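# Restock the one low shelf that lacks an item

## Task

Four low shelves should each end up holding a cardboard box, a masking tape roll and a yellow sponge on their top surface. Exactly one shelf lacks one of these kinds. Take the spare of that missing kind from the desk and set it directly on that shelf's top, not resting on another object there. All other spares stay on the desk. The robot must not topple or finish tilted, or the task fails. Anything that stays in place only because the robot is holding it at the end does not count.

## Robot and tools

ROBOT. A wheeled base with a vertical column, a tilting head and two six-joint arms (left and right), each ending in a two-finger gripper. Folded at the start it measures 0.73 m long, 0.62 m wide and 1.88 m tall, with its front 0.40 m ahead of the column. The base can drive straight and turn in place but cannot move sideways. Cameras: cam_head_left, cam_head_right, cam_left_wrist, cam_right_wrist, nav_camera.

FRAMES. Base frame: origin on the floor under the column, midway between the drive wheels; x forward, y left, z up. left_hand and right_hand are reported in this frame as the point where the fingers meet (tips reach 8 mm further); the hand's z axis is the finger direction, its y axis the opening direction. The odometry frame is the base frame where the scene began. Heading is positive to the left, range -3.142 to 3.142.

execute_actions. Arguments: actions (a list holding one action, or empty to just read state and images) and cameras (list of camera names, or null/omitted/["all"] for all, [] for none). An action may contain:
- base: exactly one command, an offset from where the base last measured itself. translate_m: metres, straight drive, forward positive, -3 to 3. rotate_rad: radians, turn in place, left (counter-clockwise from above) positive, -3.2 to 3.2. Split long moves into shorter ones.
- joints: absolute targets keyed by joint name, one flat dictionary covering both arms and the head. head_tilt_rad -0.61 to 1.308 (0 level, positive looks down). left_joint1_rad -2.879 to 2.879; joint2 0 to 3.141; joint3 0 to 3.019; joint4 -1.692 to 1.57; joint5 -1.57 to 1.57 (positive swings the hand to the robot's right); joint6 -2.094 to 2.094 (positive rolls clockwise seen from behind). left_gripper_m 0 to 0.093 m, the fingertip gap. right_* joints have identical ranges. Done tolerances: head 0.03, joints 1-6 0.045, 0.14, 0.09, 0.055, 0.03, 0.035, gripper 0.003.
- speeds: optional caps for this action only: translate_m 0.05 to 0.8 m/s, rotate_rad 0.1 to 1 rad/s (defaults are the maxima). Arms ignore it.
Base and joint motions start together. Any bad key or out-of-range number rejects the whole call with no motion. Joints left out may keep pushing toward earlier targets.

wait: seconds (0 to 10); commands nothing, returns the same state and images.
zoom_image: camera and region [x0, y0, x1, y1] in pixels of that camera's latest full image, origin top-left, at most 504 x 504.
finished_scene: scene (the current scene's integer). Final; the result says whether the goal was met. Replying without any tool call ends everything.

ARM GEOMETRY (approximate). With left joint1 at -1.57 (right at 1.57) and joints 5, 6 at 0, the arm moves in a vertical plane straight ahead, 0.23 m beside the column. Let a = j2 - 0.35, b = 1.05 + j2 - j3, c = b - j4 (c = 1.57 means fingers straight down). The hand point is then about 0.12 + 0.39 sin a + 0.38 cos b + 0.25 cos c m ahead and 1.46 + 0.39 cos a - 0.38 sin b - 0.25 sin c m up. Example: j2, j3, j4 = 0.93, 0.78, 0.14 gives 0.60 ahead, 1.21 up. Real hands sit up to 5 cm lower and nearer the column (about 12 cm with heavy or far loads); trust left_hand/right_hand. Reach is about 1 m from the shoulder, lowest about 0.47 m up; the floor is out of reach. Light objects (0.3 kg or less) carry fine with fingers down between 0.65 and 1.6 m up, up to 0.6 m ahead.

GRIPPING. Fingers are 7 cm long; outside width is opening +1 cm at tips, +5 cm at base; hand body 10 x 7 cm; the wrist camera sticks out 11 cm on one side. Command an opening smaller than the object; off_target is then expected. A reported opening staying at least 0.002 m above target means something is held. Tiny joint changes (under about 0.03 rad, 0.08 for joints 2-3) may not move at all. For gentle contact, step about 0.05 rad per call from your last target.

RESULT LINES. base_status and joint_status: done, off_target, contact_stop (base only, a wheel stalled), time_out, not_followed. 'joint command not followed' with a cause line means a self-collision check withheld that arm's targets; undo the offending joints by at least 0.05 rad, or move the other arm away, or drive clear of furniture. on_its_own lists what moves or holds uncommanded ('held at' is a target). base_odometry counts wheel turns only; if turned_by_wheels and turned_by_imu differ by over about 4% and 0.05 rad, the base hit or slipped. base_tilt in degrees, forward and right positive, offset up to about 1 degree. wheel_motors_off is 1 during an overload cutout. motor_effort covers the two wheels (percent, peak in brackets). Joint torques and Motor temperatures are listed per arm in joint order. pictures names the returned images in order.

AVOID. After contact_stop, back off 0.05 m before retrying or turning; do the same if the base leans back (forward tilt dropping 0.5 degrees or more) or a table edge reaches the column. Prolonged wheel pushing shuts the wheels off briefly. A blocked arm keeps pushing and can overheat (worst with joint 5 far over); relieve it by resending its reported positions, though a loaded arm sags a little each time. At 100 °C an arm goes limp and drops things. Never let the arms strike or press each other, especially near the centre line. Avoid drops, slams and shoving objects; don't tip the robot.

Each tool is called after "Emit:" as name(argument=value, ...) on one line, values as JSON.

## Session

Emit:
execute_actions(actions=[])

Scene clock: 0.00 s.
Joint torques (N m, as the arm reports them, + toward a larger angle): no reading
Motor temperatures (°C, as the motors report them): left_arm=[25 27 23 26 22 25] | right_arm=[23 32 24 25 24 24]
base_odometry: x=+0.000 y=+0.000 heading=+0.000 (m, m, rad; odometry frame)
turned_by_wheels: +0.000 (rad since the last result)
turned_by_imu: +0.000 (rad since the last result)
base_tilt: forward=-0.5 right=+0.1 (deg)
base_status: not commanded
joint_positions: head_tilt_rad=+0.886 left_joint1_rad=-1.589 left_joint2_rad=+0.861 left_joint3_rad=+0.390 left_joint4_rad=-0.972 left_joint5_rad=-0.047 left_joint6_rad=+0.103 left_gripper_m=+0.095 right_joint1_rad=+1.553 right_joint2_rad=+0.908 right_joint3_rad=+0.432 right_joint4_rad=-0.950 right_joint5_rad=+0.032 right_joint6_rad=-0.063 right_gripper_m=+0.094
joint_status: not commanded
wheel_motors_off: 0
motor_effort: left_wheel=+5 right_wheel=+6 (%)
left_hand: x=+0.1382 y=+0.2290 z=+1.2608 quat_wxyz=(+0.443, -0.064, -0.894, +0.007) (m; base frame)
right_hand: x=+0.1539 y=-0.2349 z=+1.2484 quat_wxyz=(+0.437, +0.028, -0.899, +0.006) (m; base frame)
pictures: cam_head_left, cam_head_right, cam_left_wrist, cam_right_wrist, nav_camera
Images, in order (width x height): cam_head_left 504x504, cam_head_right 504x504, cam_left_wrist 504x504, cam_right_wrist 504x504, nav_camera 504x504.

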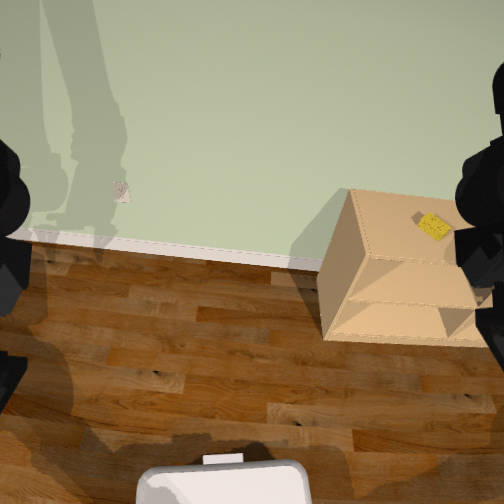

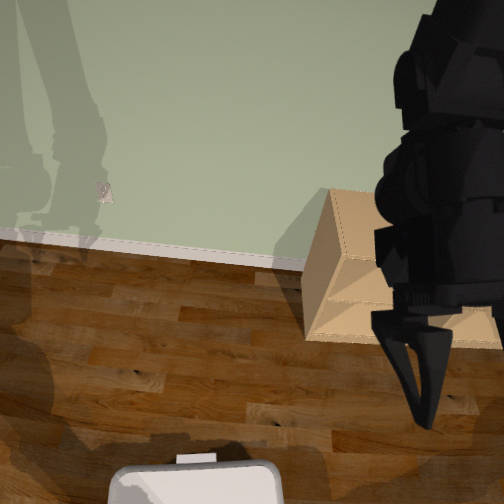

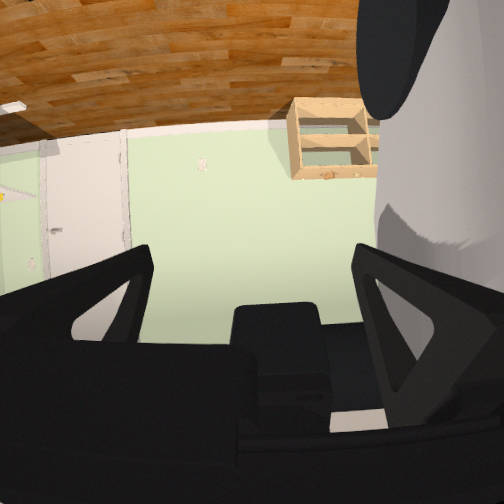

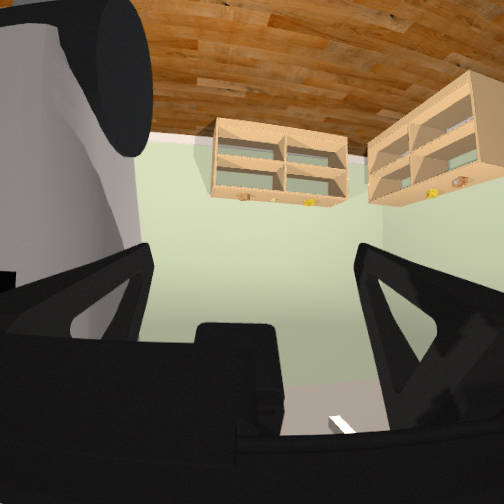

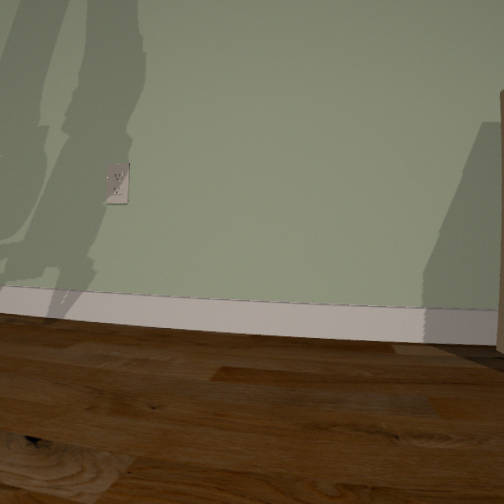

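Emit:
zoom_image(camera="cam_right_wrist", region=[200, 120, 504, 240])

Emit:
execute_actions(actions=[{"base": {"rotate_rad": -1.3}, "joints": {"head_tilt_rad": 0.55}}])

Region (200, 120, 504, 240) of cam_right_wrist's 504x504 image, scaled by 1.658, with more detail than that image has; it fills the top 199 rows of this view, and the rest is white.

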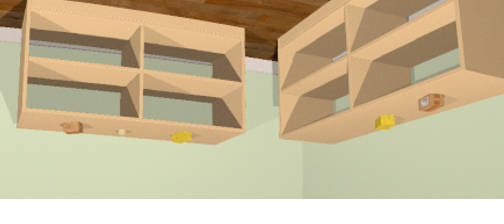

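Scene clock: 10.30 s.
Joint torques (N m, as the arm reports them, + toward a larger angle): left_arm=[-0.54 -7.77 -0.79 -1.21  0.02  0.06] | right_arm=[-0.09 -8.02 -0.68 -1.06 -0.16  0.07]
Motor temperatures (°C, as the motors report them): left_arm=[25 27 24 26 22 25] | right_arm=[23 32 24 25 24 24]
base_odometry: x=+0.000 y=+0.000 heading=-1.299 (m, m, rad; odometry frame)
turned_by_wheels: -1.299 (rad since the last result)
turned_by_imu: -1.296 (rad since the last result)
base_tilt: forward=-0.4 right=+0.0 (deg)
base_status: done
joint_positions: head_tilt_rad=+0.568 left_joint1_rad=-1.589 left_joint2_rad=+0.861 left_joint3_rad=+0.390 left_joint4_rad=-0.972 left_joint5_rad=-0.047 left_joint6_rad=+0.103 left_gripper_m=+0.095 right_joint1_rad=+1.553 right_joint2_rad=+0.908 right_joint3_rad=+0.432 right_joint4_rad=-0.950 right_joint5_rad=+0.032 right_joint6_rad=-0.063 right_gripper_m=+0.094
joint_status: all done
wheel_motors_off: 0
motor_effort: left_wheel=+7(60) right_wheel=-8(66) (%)
left_hand: x=+0.1382 y=+0.2290 z=+1.2608 quat_wxyz=(+0.443, -0.064, -0.894, +0.007) (m; base frame)
right_hand: x=+0.1539 y=-0.2349 z=+1.2484 quat_wxyz=(+0.437, +0.028, -0.899, +0.006) (m; base frame)
pictures: cam_head_left, cam_head_right, cam_left_wrist, cam_right_wrist, nav_camera
Images, in order (width x height): cam_head_left 504x504, cam_head_right 504x504, cam_left_wrist 504x504, cam_right_wrist 504x504, nav_camera 504x504.

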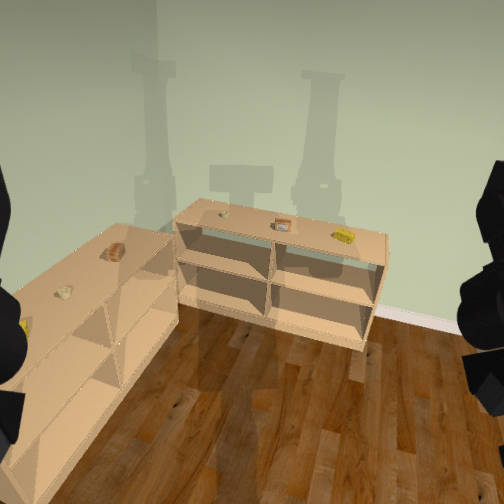

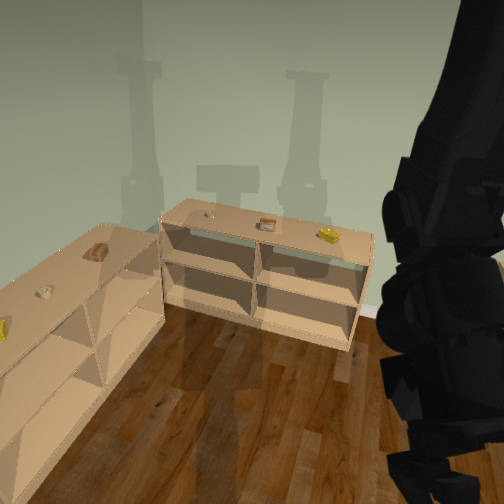

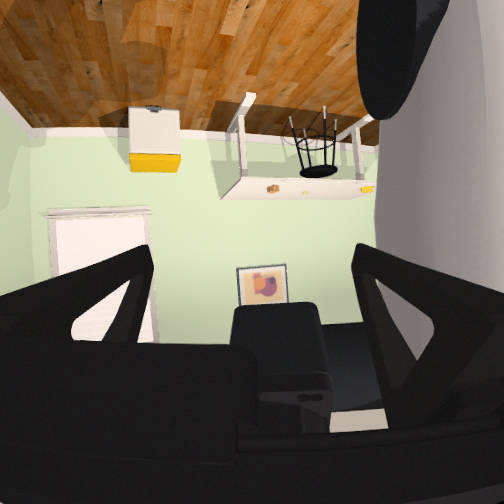

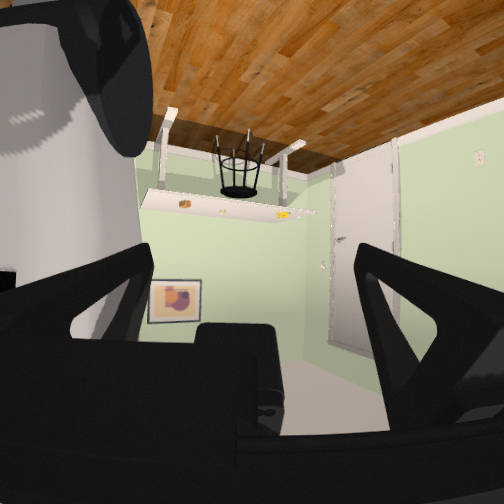

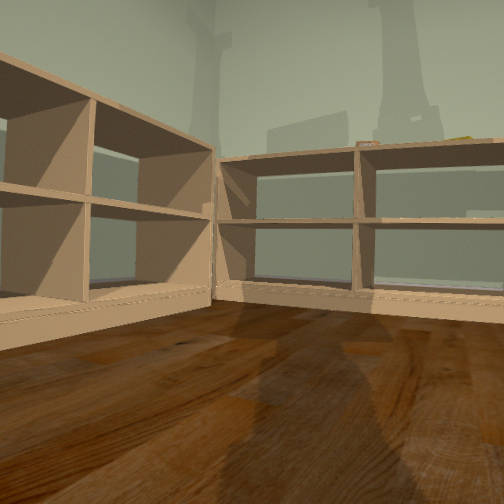

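Emit:
execute_actions(actions=[{"base": {"rotate_rad": -1.1}}], cameras=["cam_head_left", "cam_head_right", "nav_camera", "cam_right_wrist"])

Scene clock: 23.33 s.
Joint torques (N m, as the arm reports them, + toward a larger angle): left_arm=[-0.55 -7.78 -0.82 -1.2   0.01  0.06] | right_arm=[-0.15 -7.88 -0.73 -1.08 -0.16  0.06]
Motor temperatures (°C, as the motors report them): left_arm=[25 28 24 27 22 25] | right_arm=[23 32 24 25 24 24]
base_odometry: x=+0.000 y=+0.000 heading=-2.397 (m, m, rad; odometry frame)
turned_by_wheels: -1.098 (rad since the last result)
turned_by_imu: -1.101 (rad since the last result)
base_tilt: forward=-0.4 right=+0.0 (deg)
base_status: done
joint_positions: head_tilt_rad=+0.568 left_joint1_rad=-1.589 left_joint2_rad=+0.861 left_joint3_rad=+0.390 left_joint4_rad=-0.972 left_joint5_rad=-0.047 left_joint6_rad=+0.103 left_gripper_m=+0.095 right_joint1_rad=+1.553 right_joint2_rad=+0.908 right_joint3_rad=+0.432 right_joint4_rad=-0.950 right_joint5_rad=+0.032 right_joint6_rad=-0.063 right_gripper_m=+0.094
joint_status: not commanded
wheel_motors_off: 0
motor_effort: left_wheel=+6(29) right_wheel=-7(35) (%)
left_hand: x=+0.1382 y=+0.2290 z=+1.2608 quat_wxyz=(+0.443, -0.064, -0.894, +0.007) (m; base frame)
right_hand: x=+0.1539 y=-0.2349 z=+1.2484 quat_wxyz=(+0.437, +0.028, -0.899, +0.006) (m; base frame)
pictures: cam_head_left, cam_head_right, cam_right_wrist, nav_camera
Images, in order (width x height): cam_head_left 504x504, cam_head_right 504x504, cam_right_wrist 504x504, nav_camera 504x504.

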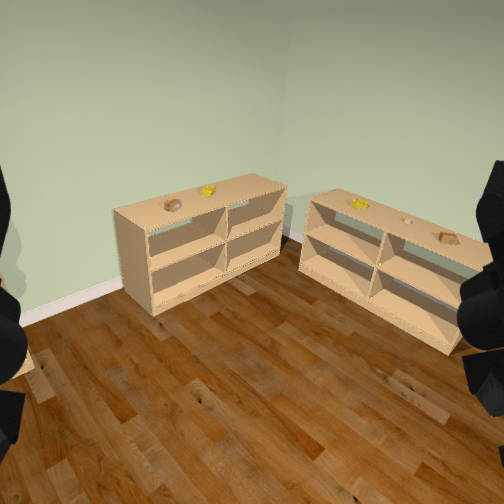

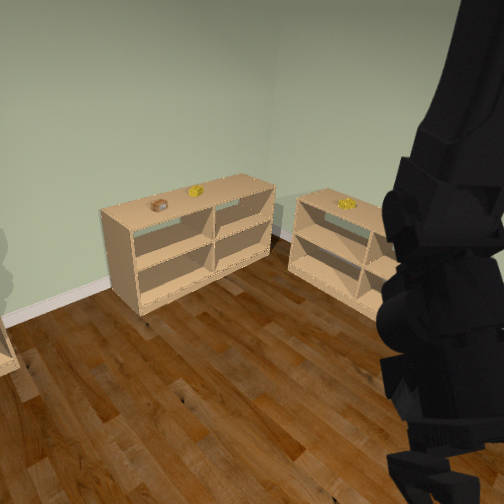

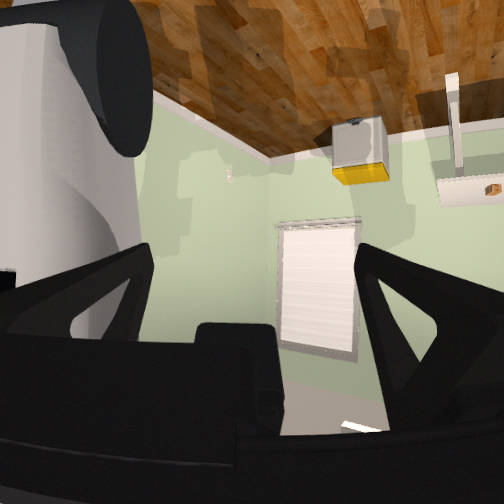

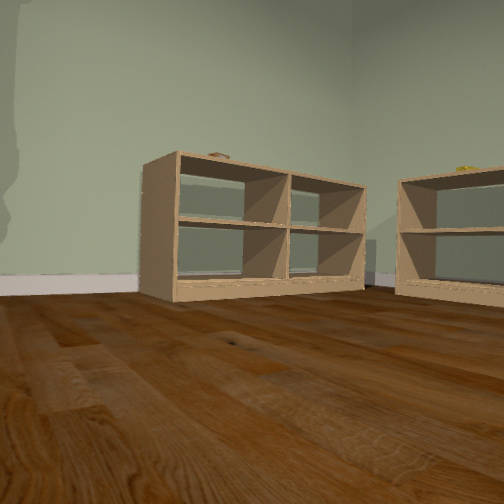

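Emit:
zoom_image(camera="cam_head_left", region=[100, 160, 320, 330])

Region (100, 160, 320, 330) of cam_head_left's 504x504 image, scaled by 2.291, with more detail than that image has; it fills the top 389 rows of this view, and the rest is white.

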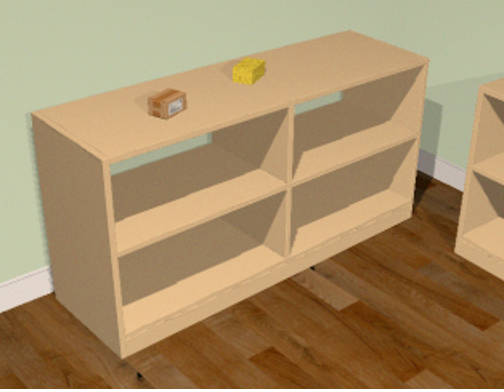

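Emit:
execute_actions(actions=[{"base": {"rotate_rad": -1.95}, "joints": {"head_tilt_rad": 0.5}}], cameras=["cam_head_left", "cam_head_right", "nav_camera"])

Scene clock: 57.20 s.
Joint torques (N m, as the arm reports them, + toward a larger angle): left_arm=[-0.51 -7.75 -0.81 -1.22  0.02  0.06] | right_arm=[-0.12 -8.01 -0.76 -1.1  -0.16  0.06]
Motor temperatures (°C, as the motors report them): left_arm=[25 28 24 27 22 25] | right_arm=[23 32 24 25 24 24]
base_odometry: x=+0.000 y=+0.000 heading=+1.937 (m, m, rad; odometry frame)
turned_by_wheels: -1.949 (rad since the last result)
turned_by_imu: -1.954 (rad since the last result)
base_tilt: forward=-0.4 right=+0.1 (deg)
base_status: done
joint_positions: head_tilt_rad=+0.518 left_joint1_rad=-1.589 left_joint2_rad=+0.861 left_joint3_rad=+0.390 left_joint4_rad=-0.972 left_joint5_rad=-0.047 left_joint6_rad=+0.103 left_gripper_m=+0.095 right_joint1_rad=+1.553 right_joint2_rad=+0.908 right_joint3_rad=+0.432 right_joint4_rad=-0.950 right_joint5_rad=+0.032 right_joint6_rad=-0.063 right_gripper_m=+0.094
joint_status: all done
wheel_motors_off: 0
motor_effort: left_wheel=+6(27) right_wheel=-8(33) (%)
left_hand: x=+0.1382 y=+0.2290 z=+1.2608 quat_wxyz=(+0.443, -0.064, -0.894, +0.007) (m; base frame)
right_hand: x=+0.1539 y=-0.2349 z=+1.2484 quat_wxyz=(+0.437, +0.028, -0.899, +0.006) (m; base frame)
pictures: cam_head_left, cam_head_right, nav_camera
Images, in order (width x height): cam_head_left 504x504, cam_head_right 504x504, nav_camera 504x504.

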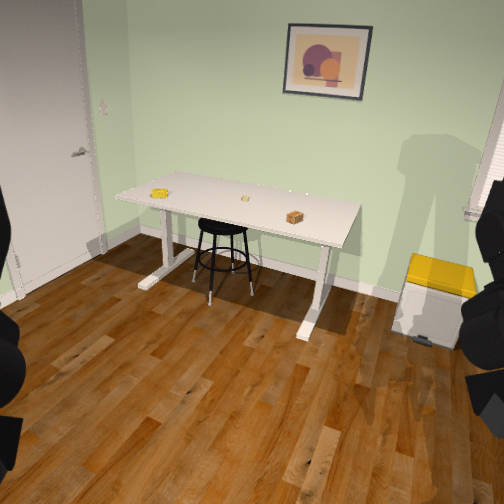

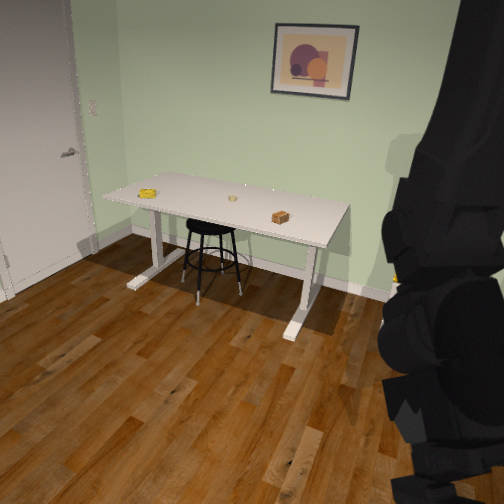

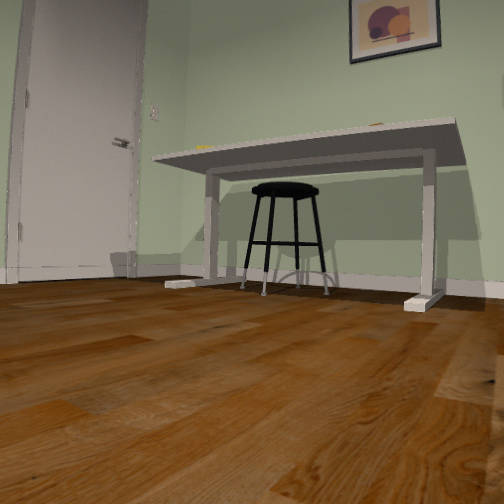

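Emit:
zoom_image(camera="cam_head_left", region=[105, 160, 375, 350])

Region (105, 160, 375, 350) of cam_head_left's 504x504 image, scaled by 1.867, with more detail than that image has; it fills the top 355 rows of this view, and the rest is white.

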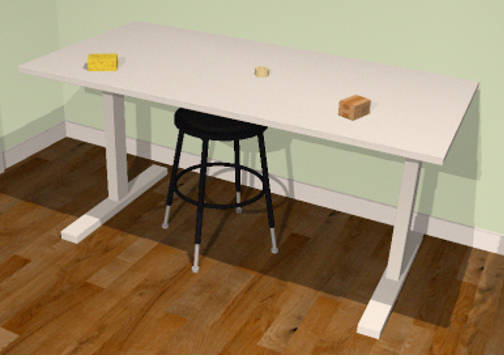

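Emit:
execute_actions(actions=[{"base": {"translate_m": 1.5}, "joints": {"right_joint1_rad": 1.57, "right_joint2_rad": 1.83, "right_joint3_rad": 1.76, "right_joint4_rad": -0.45, "right_joint5_rad": 0.0, "right_joint6_rad": 0.0, "head_tilt_rad": 1.0}}], cameras=["cam_head_left", "cam_head_right", "cam_right_wrist", "nav_camera"])

Scene clock: 95.23 s.
Joint torques (N m, as the arm reports them, + toward a larger angle): left_arm=[-0.53 -7.77 -0.87 -1.22  0.02  0.06] | right_arm=[  0.34 -22.02   3.93   0.63  -0.28   0.17]
Motor temperatures (°C, as the motors report them): left_arm=[25 28 24 27 22 25] | right_arm=[23 33 24 25 24 24]
base_odometry: x=-0.537 y=+1.401 heading=+1.936 (m, m, rad; odometry frame)
turned_by_wheels: -0.001 (rad since the last result)
turned_by_imu: -0.001 (rad since the last result)
base_tilt: forward=-0.5 right=+0.1 (deg)
base_status: done
joint_positions: head_tilt_rad=+1.001 left_joint1_rad=-1.589 left_joint2_rad=+0.861 left_joint3_rad=+0.391 left_joint4_rad=-0.972 left_joint5_rad=-0.047 left_joint6_rad=+0.103 left_gripper_m=+0.095 right_joint1_rad=+1.563 right_joint2_rad=+1.834 right_joint3_rad=+1.753 right_joint4_rad=-0.457 right_joint5_rad=+0.003 right_joint6_rad=-0.010 right_gripper_m=+0.094
joint_status: all done
wheel_motors_off: 0
motor_effort: left_wheel=-1(67) right_wheel=+3(86) (%)
left_hand: x=+0.1386 y=+0.2290 z=+1.2607 quat_wxyz=(+0.443, -0.064, -0.894, +0.007) (m; base frame)
right_hand: x=+0.6672 y=-0.2318 z=+0.8971 quat_wxyz=(+0.007, +0.003, -1.000, +0.005) (m; base frame)
pictures: cam_head_left, cam_head_right, cam_right_wrist, nav_camera
Images, in order (width x height): cam_head_left 504x504, cam_head_right 504x504, cam_right_wrist 504x504, nav_camera 504x504.

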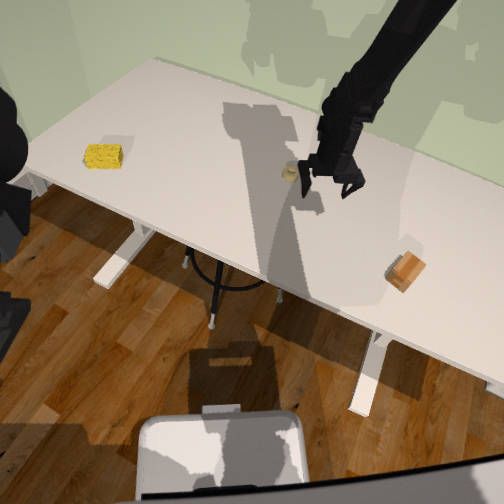

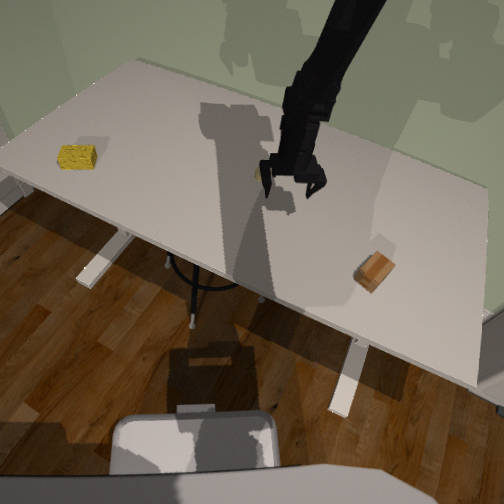

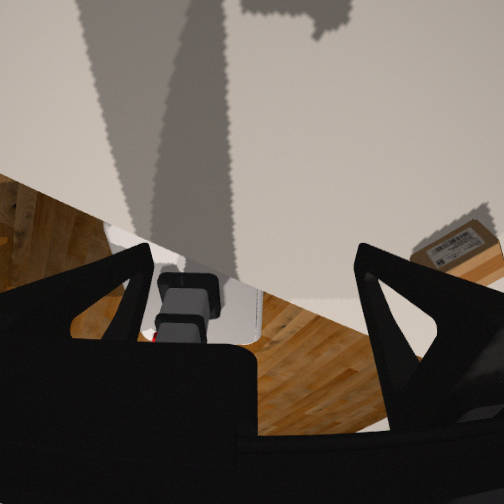

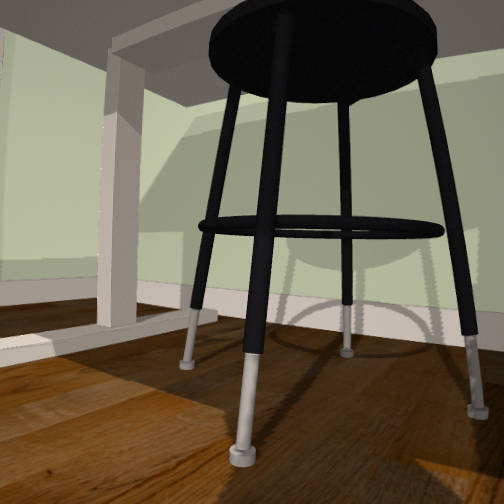

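Emit:
execute_actions(actions=[{"base": {"translate_m": 0.29}, "speeds": {"translate_m": 0.4}, "joints": {"right_joint1_rad": 1.6, "right_joint2_rad": 1.93, "right_joint3_rad": 1.83, "right_joint4_rad": -0.42, "head_tilt_rad": 1.1}}], cameras=["cam_head_left", "cam_head_right", "cam_right_wrist", "nav_camera"])

Scene clock: 110.23 s.
Joint torques (N m, as the arm reports them, + toward a larger angle): left_arm=[-0.51 -7.71 -0.76 -1.24  0.02  0.06] | right_arm=[  0.42 -20.98   4.19   0.76  -0.29   0.16]
Motor temperatures (°C, as the motors report them): left_arm=[25 28 24 27 22 25] | right_arm=[23 37 25 25 24 24]
base_odometry: x=-0.640 y=+1.672 heading=+1.935 (m, m, rad; odometry frame)
turned_by_wheels: -0.001 (rad since the last result)
turned_by_imu: +0.000 (rad since the last result)
base_tilt: forward=-0.4 right=+0.1 (deg)
base_status: done
joint_positions: head_tilt_rad=+1.100 left_joint1_rad=-1.589 left_joint2_rad=+0.860 left_joint3_rad=+0.389 left_joint4_rad=-0.972 left_joint5_rad=-0.047 left_joint6_rad=+0.103 left_gripper_m=+0.095 right_joint1_rad=+1.602 right_joint2_rad=+1.927 right_joint3_rad=+1.817 right_joint4_rad=-0.429 right_joint5_rad=+0.003 right_joint6_rad=-0.010 right_gripper_m=+0.094
joint_status: all done
wheel_motors_off: 0
motor_effort: left_wheel=-1(36) right_wheel=+2(47) (%)
left_hand: x=+0.1378 y=+0.2290 z=+1.2609 quat_wxyz=(+0.444, -0.064, -0.894, +0.007) (m; base frame)
right_hand: x=+0.6578 y=-0.2006 z=+0.8569 quat_wxyz=(+0.008, +0.013, -1.000, -0.012) (m; base frame)
pictures: cam_head_left, cam_head_right, cam_right_wrist, nav_camera
Images, in order (width x height): cam_head_left 504x504, cam_head_right 504x504, cam_right_wrist 504x504, nav_camera 504x504.

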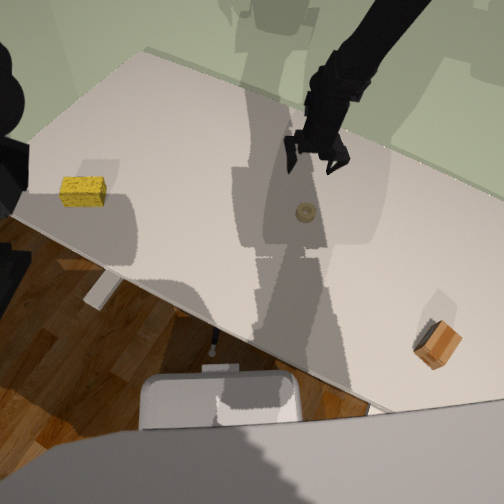

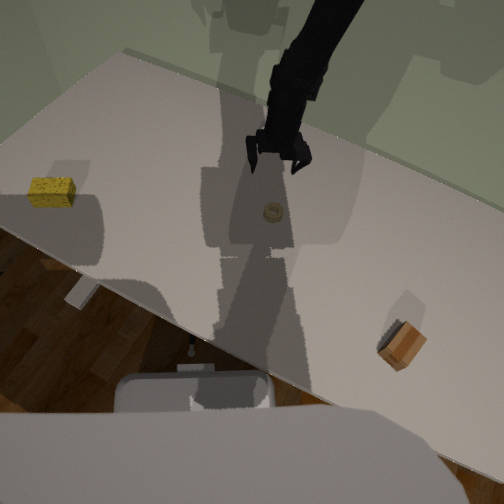

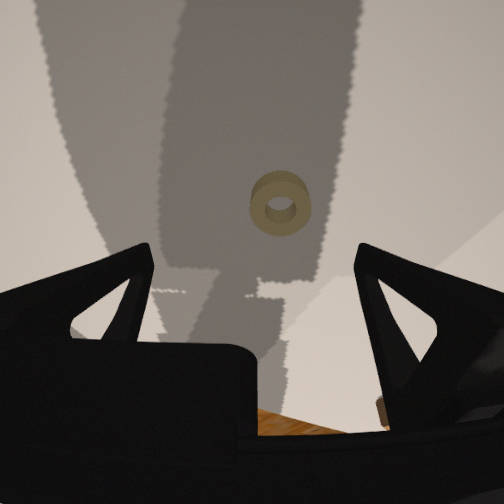

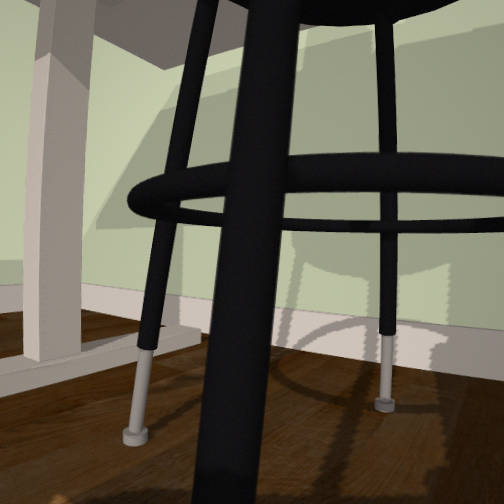

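Emit:
execute_actions(actions=[{"joints": {"right_joint1_rad": 1.57, "right_joint2_rad": 2.07, "right_joint3_rad": 1.85, "right_joint4_rad": -0.285}}], cameras=["cam_right_wrist"])

Scene clock: 123.67 s.
Joint torques (N m, as the arm reports them, + toward a larger angle): left_arm=[-0.51 -7.76 -0.78 -1.22  0.02  0.06] | right_arm=[  0.09 -20.93   3.09   0.67  -0.26   0.17]
Motor temperatures (°C, as the motors report them): left_arm=[25 28 24 27 22 25] | right_arm=[23 38 25 25 24 24]
base_odometry: x=-0.640 y=+1.672 heading=+1.935 (m, m, rad; odometry frame)
turned_by_wheels: +0.000 (rad since the last result)
turned_by_imu: +0.001 (rad since the last result)
base_tilt: forward=-0.4 right=+0.1 (deg)
base_status: not commanded
joint_positions: head_tilt_rad=+1.100 left_joint1_rad=-1.589 left_joint2_rad=+0.860 left_joint3_rad=+0.389 left_joint4_rad=-0.972 left_joint5_rad=-0.047 left_joint6_rad=+0.103 left_gripper_m=+0.095 right_joint1_rad=+1.570 right_joint2_rad=+2.078 right_joint3_rad=+1.839 right_joint4_rad=-0.292 right_joint5_rad=+0.002 right_joint6_rad=-0.010 right_gripper_m=+0.094
joint_status: all done
wheel_motors_off: 0
motor_effort: left_wheel=-2(3) right_wheel=+2(2) (%)
left_hand: x=+0.1378 y=+0.2290 z=+1.2609 quat_wxyz=(+0.444, -0.064, -0.894, +0.007) (m; base frame)
right_hand: x=+0.6094 y=-0.2264 z=+0.7822 quat_wxyz=(+0.003, +0.005, -1.000, +0.001) (m; base frame)
pictures: cam_right_wrist
Images, in order (width x height): cam_right_wrist 504x504.

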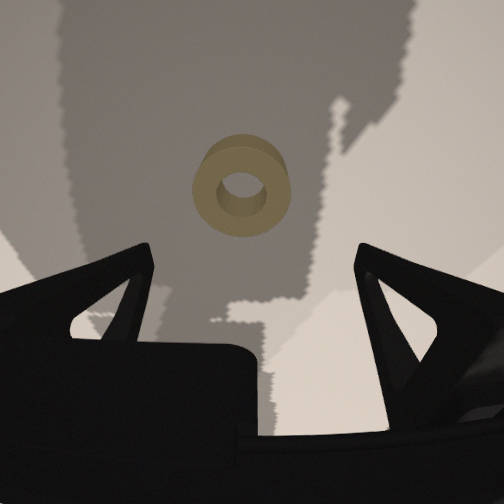

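Emit:
execute_actions(actions=[{"joints": {"right_joint1_rad": 1.585, "right_joint2_rad": 2.19, "right_joint3_rad": 2.02, "right_joint4_rad": -0.34}}], cameras=["cam_right_wrist", "cam_head_left"])

Scene clock: 131.37 s.
Joint torques (N m, as the arm reports them, + toward a larger angle): left_arm=[-0.52 -7.69 -0.77 -1.21  0.02  0.06] | right_arm=[  0.84 -19.3    4.11   0.14  -0.26   0.17]
Motor temperatures (°C, as the motors report them): left_arm=[25 28 24 27 22 25] | right_arm=[23 38 25 25 24 24]
base_odometry: x=-0.640 y=+1.672 heading=+1.935 (m, m, rad; odometry frame)
turned_by_wheels: +0.000 (rad since the last result)
turned_by_imu: +0.001 (rad since the last result)
base_tilt: forward=-0.4 right=+0.1 (deg)
base_status: not commanded
joint_positions: head_tilt_rad=+1.100 left_joint1_rad=-1.589 left_joint2_rad=+0.860 left_joint3_rad=+0.389 left_joint4_rad=-0.972 left_joint5_rad=-0.047 left_joint6_rad=+0.103 left_gripper_m=+0.095 right_joint1_rad=+1.578 right_joint2_rad=+2.174 right_joint3_rad=+2.001 right_joint4_rad=-0.332 right_joint5_rad=+0.002 right_joint6_rad=-0.010 right_gripper_m=+0.094
joint_status: all done
wheel_motors_off: 0
motor_effort: left_wheel=-2(2) right_wheel=+3(3) (%)
left_hand: x=+0.1378 y=+0.2290 z=+1.2609 quat_wxyz=(+0.444, -0.064, -0.894, +0.007) (m; base frame)
right_hand: x=+0.6318 y=-0.2197 z=+0.7538 quat_wxyz=(-0.010, +0.007, -1.000, -0.002) (m; base frame)
pictures: cam_head_left, cam_right_wrist
Images, in order (width x height): cam_head_left 504x504, cam_right_wrist 504x504.

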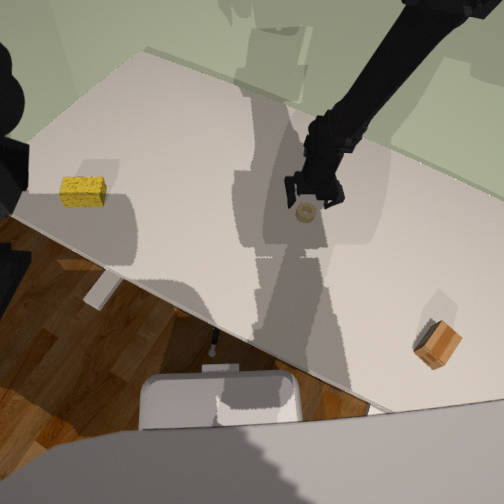

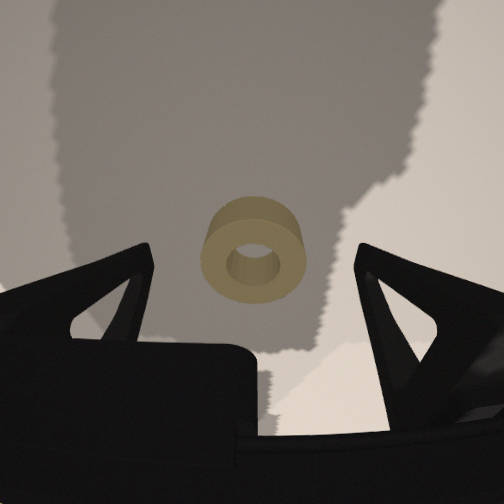

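Emit:
execute_actions(actions=[{"joints": {"right_joint2_rad": 2.243, "right_joint3_rad": 2.06}}], cameras=["cam_right_wrist"])

Scene clock: 141.60 s.
Joint torques (N m, as the arm reports them, + toward a larger angle): left_arm=[-0.52 -7.77 -0.84 -1.2   0.02  0.06] | right_arm=[  0.82 -18.57   3.51   0.11  -0.25   0.16]
Motor temperatures (°C, as the motors report them): left_arm=[25 28 24 27 22 25] | right_arm=[23 38 25 25 24 24]
base_odometry: x=-0.640 y=+1.672 heading=+1.935 (m, m, rad; odometry frame)
turned_by_wheels: +0.000 (rad since the last result)
turned_by_imu: +0.001 (rad since the last result)
base_tilt: forward=-0.5 right=+0.2 (deg)
base_status: not commanded
joint_positions: head_tilt_rad=+1.100 left_joint1_rad=-1.589 left_joint2_rad=+0.860 left_joint3_rad=+0.389 left_joint4_rad=-0.972 left_joint5_rad=-0.047 left_joint6_rad=+0.103 left_gripper_m=+0.095 right_joint1_rad=+1.578 right_joint2_rad=+2.225 right_joint3_rad=+2.050 right_joint4_rad=-0.332 right_joint5_rad=+0.002 right_joint6_rad=-0.010 right_gripper_m=+0.094
joint_status: all done
wheel_motors_off: 0
motor_effort: left_wheel=-3(2) right_wheel=+2(3) (%)
left_hand: x=+0.1378 y=+0.2290 z=+1.2609 quat_wxyz=(+0.444, -0.064, -0.894, +0.007) (m; base frame)
right_hand: x=+0.6250 y=-0.2196 z=+0.7347 quat_wxyz=(-0.008, +0.007, -1.000, -0.002) (m; base frame)
pictures: cam_right_wrist
Images, in order (width x height): cam_right_wrist 504x504.

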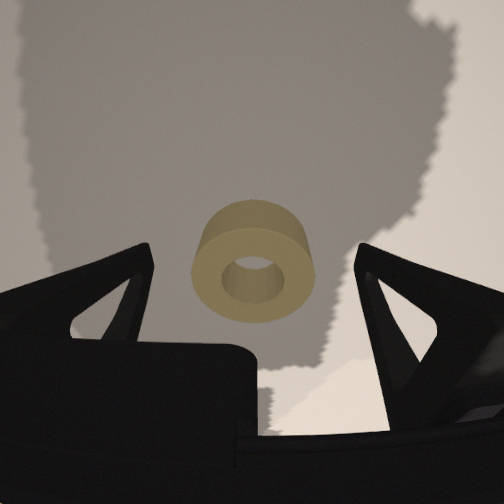

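Emit:
execute_actions(actions=[{"joints": {"right_gripper_m": 0.025}}], cameras=["cam_right_wrist", "cam_head_left"])

Scene clock: 146.90 s.
Joint torques (N m, as the arm reports them, + toward a larger angle): left_arm=[-0.56 -7.75 -0.77 -1.21  0.02  0.06] | right_arm=[  0.77 -18.92   3.5    0.12  -0.25   0.16]
Motor temperatures (°C, as the motors report them): left_arm=[25 28 24 27 22 25] | right_arm=[23 38 25 25 24 24]
base_odometry: x=-0.640 y=+1.672 heading=+1.935 (m, m, rad; odometry frame)
turned_by_wheels: +0.000 (rad since the last result)
turned_by_imu: +0.001 (rad since the last result)
base_tilt: forward=-0.5 right=+0.1 (deg)
base_status: not commanded
joint_positions: head_tilt_rad=+1.100 left_joint1_rad=-1.589 left_joint2_rad=+0.860 left_joint3_rad=+0.389 left_joint4_rad=-0.972 left_joint5_rad=-0.047 left_joint6_rad=+0.103 left_gripper_m=+0.095 right_joint1_rad=+1.578 right_joint2_rad=+2.225 right_joint3_rad=+2.050 right_joint4_rad=-0.332 right_joint5_rad=+0.002 right_joint6_rad=-0.010 right_gripper_m=+0.048
joint_status: right_gripper_m off_target (ended at +0.048, target +0.025)
wheel_motors_off: 0
motor_effort: left_wheel=-3(1) right_wheel=+2(2) (%)
left_hand: x=+0.1378 y=+0.2290 z=+1.2609 quat_wxyz=(+0.444, -0.064, -0.894, +0.007) (m; base frame)
right_hand: x=+0.6250 y=-0.2196 z=+0.7347 quat_wxyz=(-0.008, +0.007, -1.000, -0.002) (m; base frame)
pictures: cam_head_left, cam_right_wrist
Images, in order (width x height): cam_head_left 504x504, cam_right_wrist 504x504.

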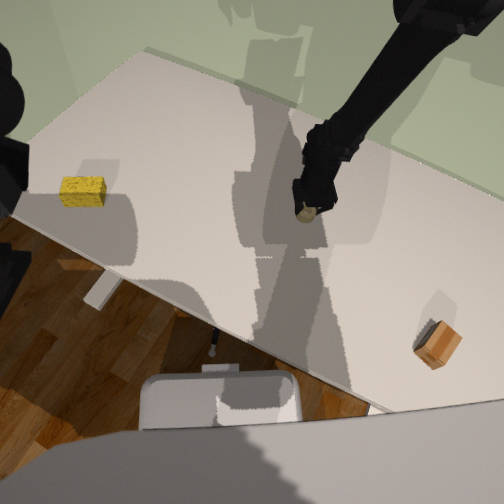

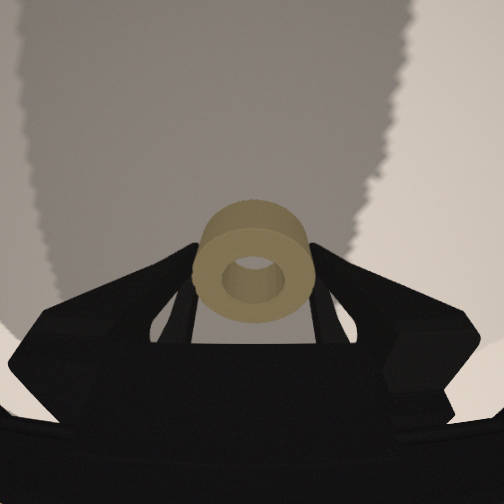

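Emit:
execute_actions(actions=[{"joints": {"right_joint2_rad": 1.87, "right_joint3_rad": 1.68, "right_joint4_rad": -0.33}}], cameras=["cam_right_wrist"])

Scene clock: 152.87 s.
Joint torques (N m, as the arm reports them, + toward a larger angle): left_arm=[-0.47 -7.77 -0.79 -1.22  0.02  0.06] | right_arm=[  0.79 -19.03   2.85   0.51  -0.25   0.16]
Motor temperatures (°C, as the motors report them): left_arm=[25 28 24 27 22 25] | right_arm=[23 38 25 25 24 24]
base_odometry: x=-0.640 y=+1.672 heading=+1.935 (m, m, rad; odometry frame)
turned_by_wheels: +0.000 (rad since the last result)
turned_by_imu: +0.001 (rad since the last result)
base_tilt: forward=-0.4 right=+0.1 (deg)
base_status: not commanded
joint_positions: head_tilt_rad=+1.100 left_joint1_rad=-1.589 left_joint2_rad=+0.860 left_joint3_rad=+0.389 left_joint4_rad=-0.972 left_joint5_rad=-0.047 left_joint6_rad=+0.103 left_gripper_m=+0.095 right_joint1_rad=+1.578 right_joint2_rad=+1.850 right_joint3_rad=+1.681 right_joint4_rad=-0.332 right_joint5_rad=+0.002 right_joint6_rad=-0.010 right_gripper_m=+0.048
joint_status: all done
wheel_motors_off: 0
motor_effort: left_wheel=-3(3) right_wheel=+3(3) (%)
left_hand: x=+0.1378 y=+0.2290 z=+1.2609 quat_wxyz=(+0.444, -0.064, -0.894, +0.007) (m; base frame)
right_hand: x=+0.6459 y=-0.2204 z=+0.8781 quat_wxyz=(-0.011, +0.007, -1.000, -0.002) (m; base frame)
pictures: cam_right_wrist
Images, in order (width x height): cam_right_wrist 504x504.

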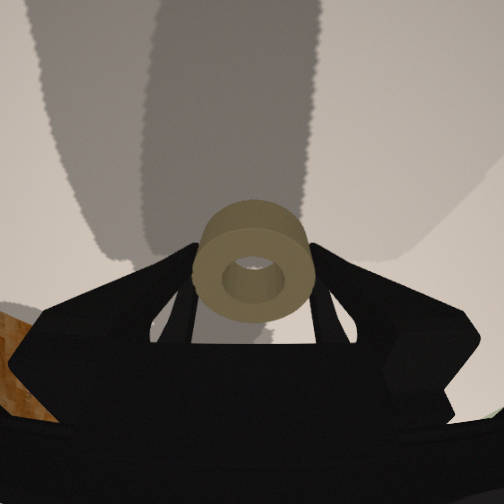

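Emit:
execute_actions(actions=[{"base": {"translate_m": -0.25}, "joints": {"right_joint1_rad": 1.57, "right_joint2_rad": 1.61, "right_joint3_rad": 1.15, "right_joint4_rad": -0.06, "head_tilt_rad": 0.6}}], cameras=["cam_right_wrist"])

Emit:
execute_actions(actions=[{"base": {"rotate_rad": 2.30}}], cameras=["cam_right_wrist", "cam_head_left", "nav_camera"])

Scene clock: 170.43 s.
Joint torques (N m, as the arm reports them, + toward a larger angle): left_arm=[-0.51 -7.76 -0.69 -1.22  0.02  0.05] | right_arm=[ -0.1  -17.21   0.87   0.53  -0.25   0.16]
Motor temperatures (°C, as the motors report them): left_arm=[25 28 24 27 22 25] | right_arm=[23 38 25 25 24 24]
base_odometry: x=-0.551 y=+1.439 heading=+1.935 (m, m, rad; odometry frame)
turned_by_wheels: +0.001 (rad since the last result)
turned_by_imu: +0.002 (rad since the last result)
base_tilt: forward=-0.5 right=+0.0 (deg)
base_status: done
joint_positions: head_tilt_rad=+0.617 left_joint1_rad=-1.589 left_joint2_rad=+0.860 left_joint3_rad=+0.389 left_joint4_rad=-0.972 left_joint5_rad=-0.047 left_joint6_rad=+0.103 left_gripper_m=+0.095 right_joint1_rad=+1.574 right_joint2_rad=+1.615 right_joint3_rad=+1.144 right_joint4_rad=-0.063 right_joint5_rad=+0.002 right_joint6_rad=-0.010 right_gripper_m=+0.048
joint_status: all done
wheel_motors_off: 0
motor_effort: left_wheel=-2(70) right_wheel=-2(79) (%)
left_hand: x=+0.1376 y=+0.2290 z=+1.2610 quat_wxyz=(+0.444, -0.064, -0.894, +0.007) (m; base frame)
right_hand: x=+0.5087 y=-0.2235 z=+0.9433 quat_wxyz=(+0.005, +0.006, -1.000, +0.000) (m; base frame)
pictures: cam_right_wrist
Images, in order (width x height): cam_right_wrist 504x504.

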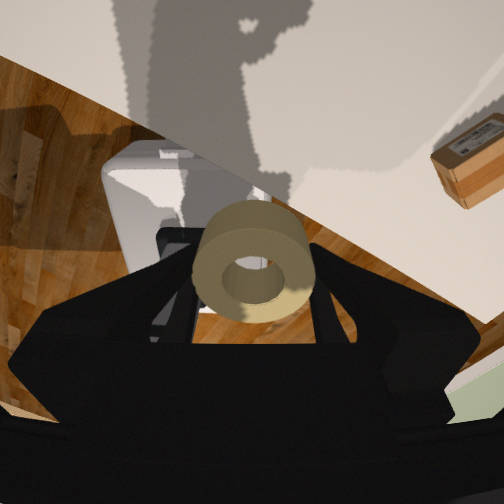

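Scene clock: 174.33 s.
Joint torques (N m, as the arm reports them, + toward a larger angle): left_arm=[-0.47 -7.76 -0.71 -1.22  0.02  0.06] | right_arm=[  0.09 -17.4    0.62   0.53  -0.25   0.17]
Motor temperatures (°C, as the motors report them): left_arm=[25 28 24 27 22 25] | right_arm=[23 38 25 25 24 24]
base_odometry: x=-0.551 y=+1.439 heading=-2.049 (m, m, rad; odometry frame)
turned_by_wheels: +2.299 (rad since the last result)
turned_by_imu: +2.300 (rad since the last result)
base_tilt: forward=-0.4 right=+0.2 (deg)
base_status: done
joint_positions: head_tilt_rad=+0.617 left_joint1_rad=-1.589 left_joint2_rad=+0.860 left_joint3_rad=+0.389 left_joint4_rad=-0.972 left_joint5_rad=-0.047 left_joint6_rad=+0.103 left_gripper_m=+0.095 right_joint1_rad=+1.569 right_joint2_rad=+1.615 right_joint3_rad=+1.151 right_joint4_rad=-0.063 right_joint5_rad=+0.002 right_joint6_rad=-0.010 right_gripper_m=+0.048
joint_status: not commanded
wheel_motors_off: 0
motor_effort: left_wheel=-7(61) right_wheel=+8(59) (%)
left_hand: x=+0.1376 y=+0.2290 z=+1.2610 quat_wxyz=(+0.444, -0.064, -0.894, +0.007) (m; base frame)
right_hand: x=+0.5132 y=-0.2271 z=+0.9435 quat_wxyz=(+0.002, +0.005, -1.000, +0.002) (m; base frame)
pictures: cam_head_left, cam_right_wrist, nav_camera
Images, in order (width x height): cam_head_left 504x504, cam_right_wrist 504x504, nav_camera 504x504.

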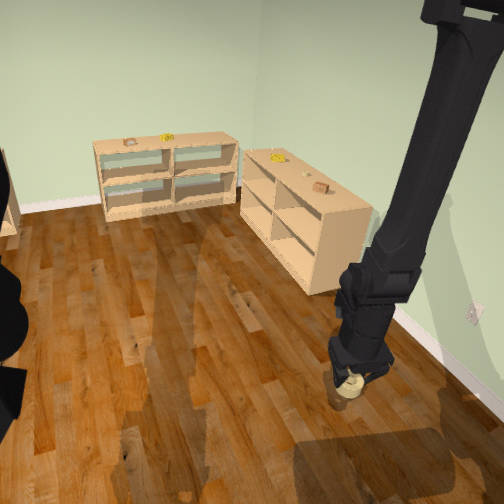

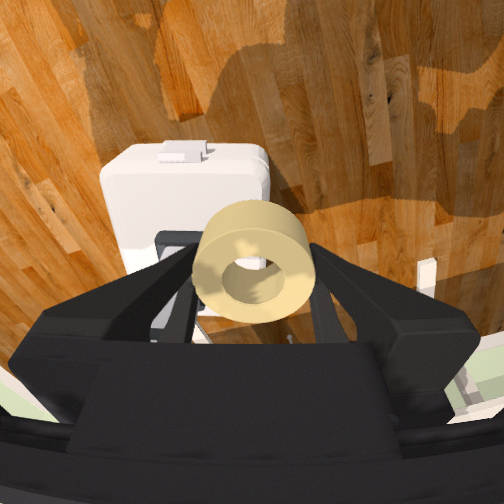

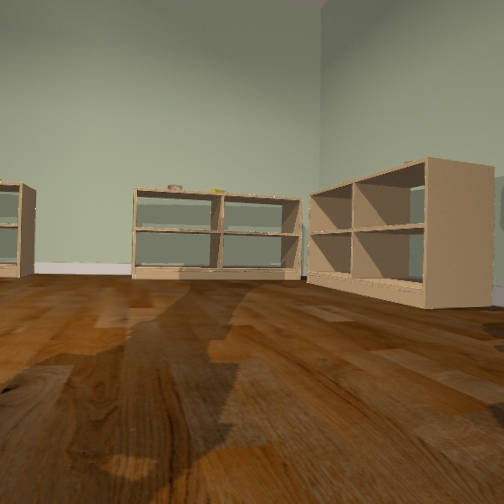

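Emit:
execute_actions(actions=[{"base": {"translate_m": 2.15}, "joints": {"head_tilt_rad": 0.85}}], cameras=[])

Emit:
execute_actions(actions=[{"base": {"rotate_rad": 0.28}, "joints": {"right_joint2_rad": 2.1, "right_joint3_rad": 1.8, "right_joint4_rad": -0.22}}], cameras=["cam_head_left", "cam_head_right", "cam_right_wrist"])

Scene clock: 197.37 s.
Joint torques (N m, as the arm reports them, + toward a larger angle): left_arm=[-0.54 -7.73 -0.75 -1.23  0.02  0.06] | right_arm=[  0.04 -17.39   0.61   0.56  -0.24   0.17]
Motor temperatures (°C, as the motors report them): left_arm=[25 28 24 27 22 25] | right_arm=[23 38 24 25 24 24]
base_odometry: x=-1.539 y=-0.471 heading=-2.048 (m, m, rad; odometry frame)
turned_by_wheels: +0.001 (rad since the last result)
turned_by_imu: +0.003 (rad since the last result)
base_tilt: forward=-0.4 right=+0.1 (deg)
base_status: done
joint_positions: head_tilt_rad=+0.852 left_joint1_rad=-1.589 left_joint2_rad=+0.860 left_joint3_rad=+0.389 left_joint4_rad=-0.972 left_joint5_rad=-0.047 left_joint6_rad=+0.103 left_gripper_m=+0.095 right_joint1_rad=+1.569 right_joint2_rad=+1.615 right_joint3_rad=+1.151 right_joint4_rad=-0.063 right_joint5_rad=+0.002 right_joint6_rad=-0.010 right_gripper_m=+0.048
joint_status: all done
wheel_motors_off: 0
motor_effort: left_wheel=+1(74) right_wheel=-2(78) (%)
left_hand: x=+0.1380 y=+0.2290 z=+1.2609 quat_wxyz=(+0.443, -0.064, -0.894, +0.007) (m; base frame)
right_hand: x=+0.5130 y=-0.2271 z=+0.9435 quat_wxyz=(+0.002, +0.005, -1.000, +0.002) (m; base frame)
pictures: none
No camera images: the call's "cameras" was empty. Leave "cameras" out to get every camera's image.

Scene clock: 199.00 s.
Joint torques (N m, as the arm reports them, + toward a larger angle): left_arm=[-0.55 -7.78 -0.8  -1.22  0.02  0.06] | right_arm=[  0.   -20.11   1.87   0.12  -0.25   0.18]
Motor temperatures (°C, as the motors report them): left_arm=[25 28 24 27 22 25] | right_arm=[23 38 24 25 24 24]
base_odometry: x=-1.540 y=-0.471 heading=-1.770 (m, m, rad; odometry frame)
turned_by_wheels: +0.278 (rad since the last result)
turned_by_imu: +0.273 (rad since the last result)
base_tilt: forward=-0.3 right=+0.1 (deg)
base_status: done
joint_positions: head_tilt_rad=+0.852 left_joint1_rad=-1.589 left_joint2_rad=+0.860 left_joint3_rad=+0.389 left_joint4_rad=-0.972 left_joint5_rad=-0.047 left_joint6_rad=+0.103 left_gripper_m=+0.095 right_joint1_rad=+1.574 right_joint2_rad=+2.106 right_joint3_rad=+1.801 right_joint4_rad=-0.212 right_joint5_rad=+0.002 right_joint6_rad=-0.010 right_gripper_m=+0.048
joint_status: all done
wheel_motors_off: 0
motor_effort: left_wheel=-1(69) right_wheel=+0(71) (%)
left_hand: x=+0.1380 y=+0.2290 z=+1.2609 quat_wxyz=(+0.443, -0.064, -0.894, +0.007) (m; base frame)
right_hand: x=+0.5861 y=-0.2229 z=+0.7652 quat_wxyz=(-0.003, +0.006, -1.000, +0.000) (m; base frame)
pictures: cam_head_left, cam_head_right, cam_right_wrist
Images, in order (width x height): cam_head_left 504x504, cam_head_right 504x504, cam_right_wrist 504x504.

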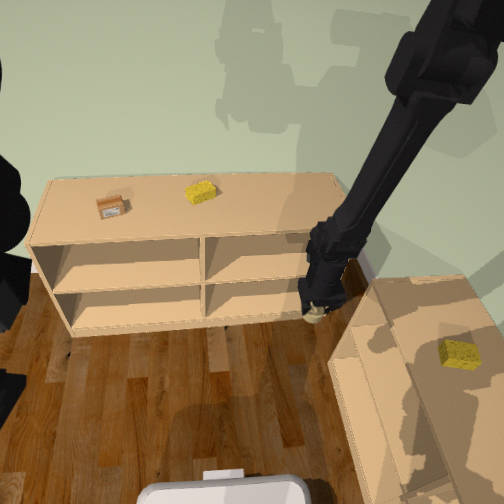

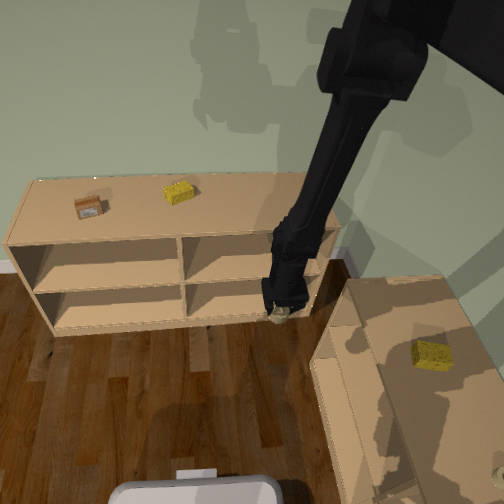

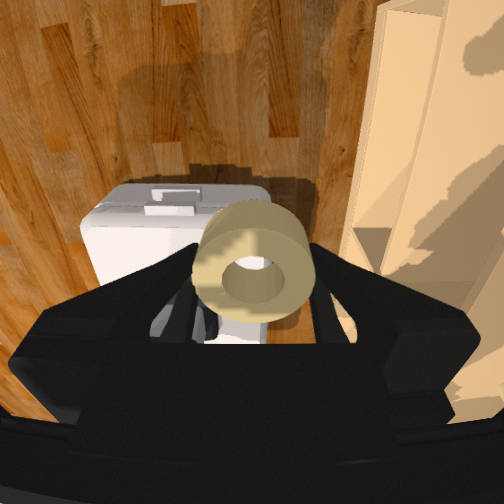

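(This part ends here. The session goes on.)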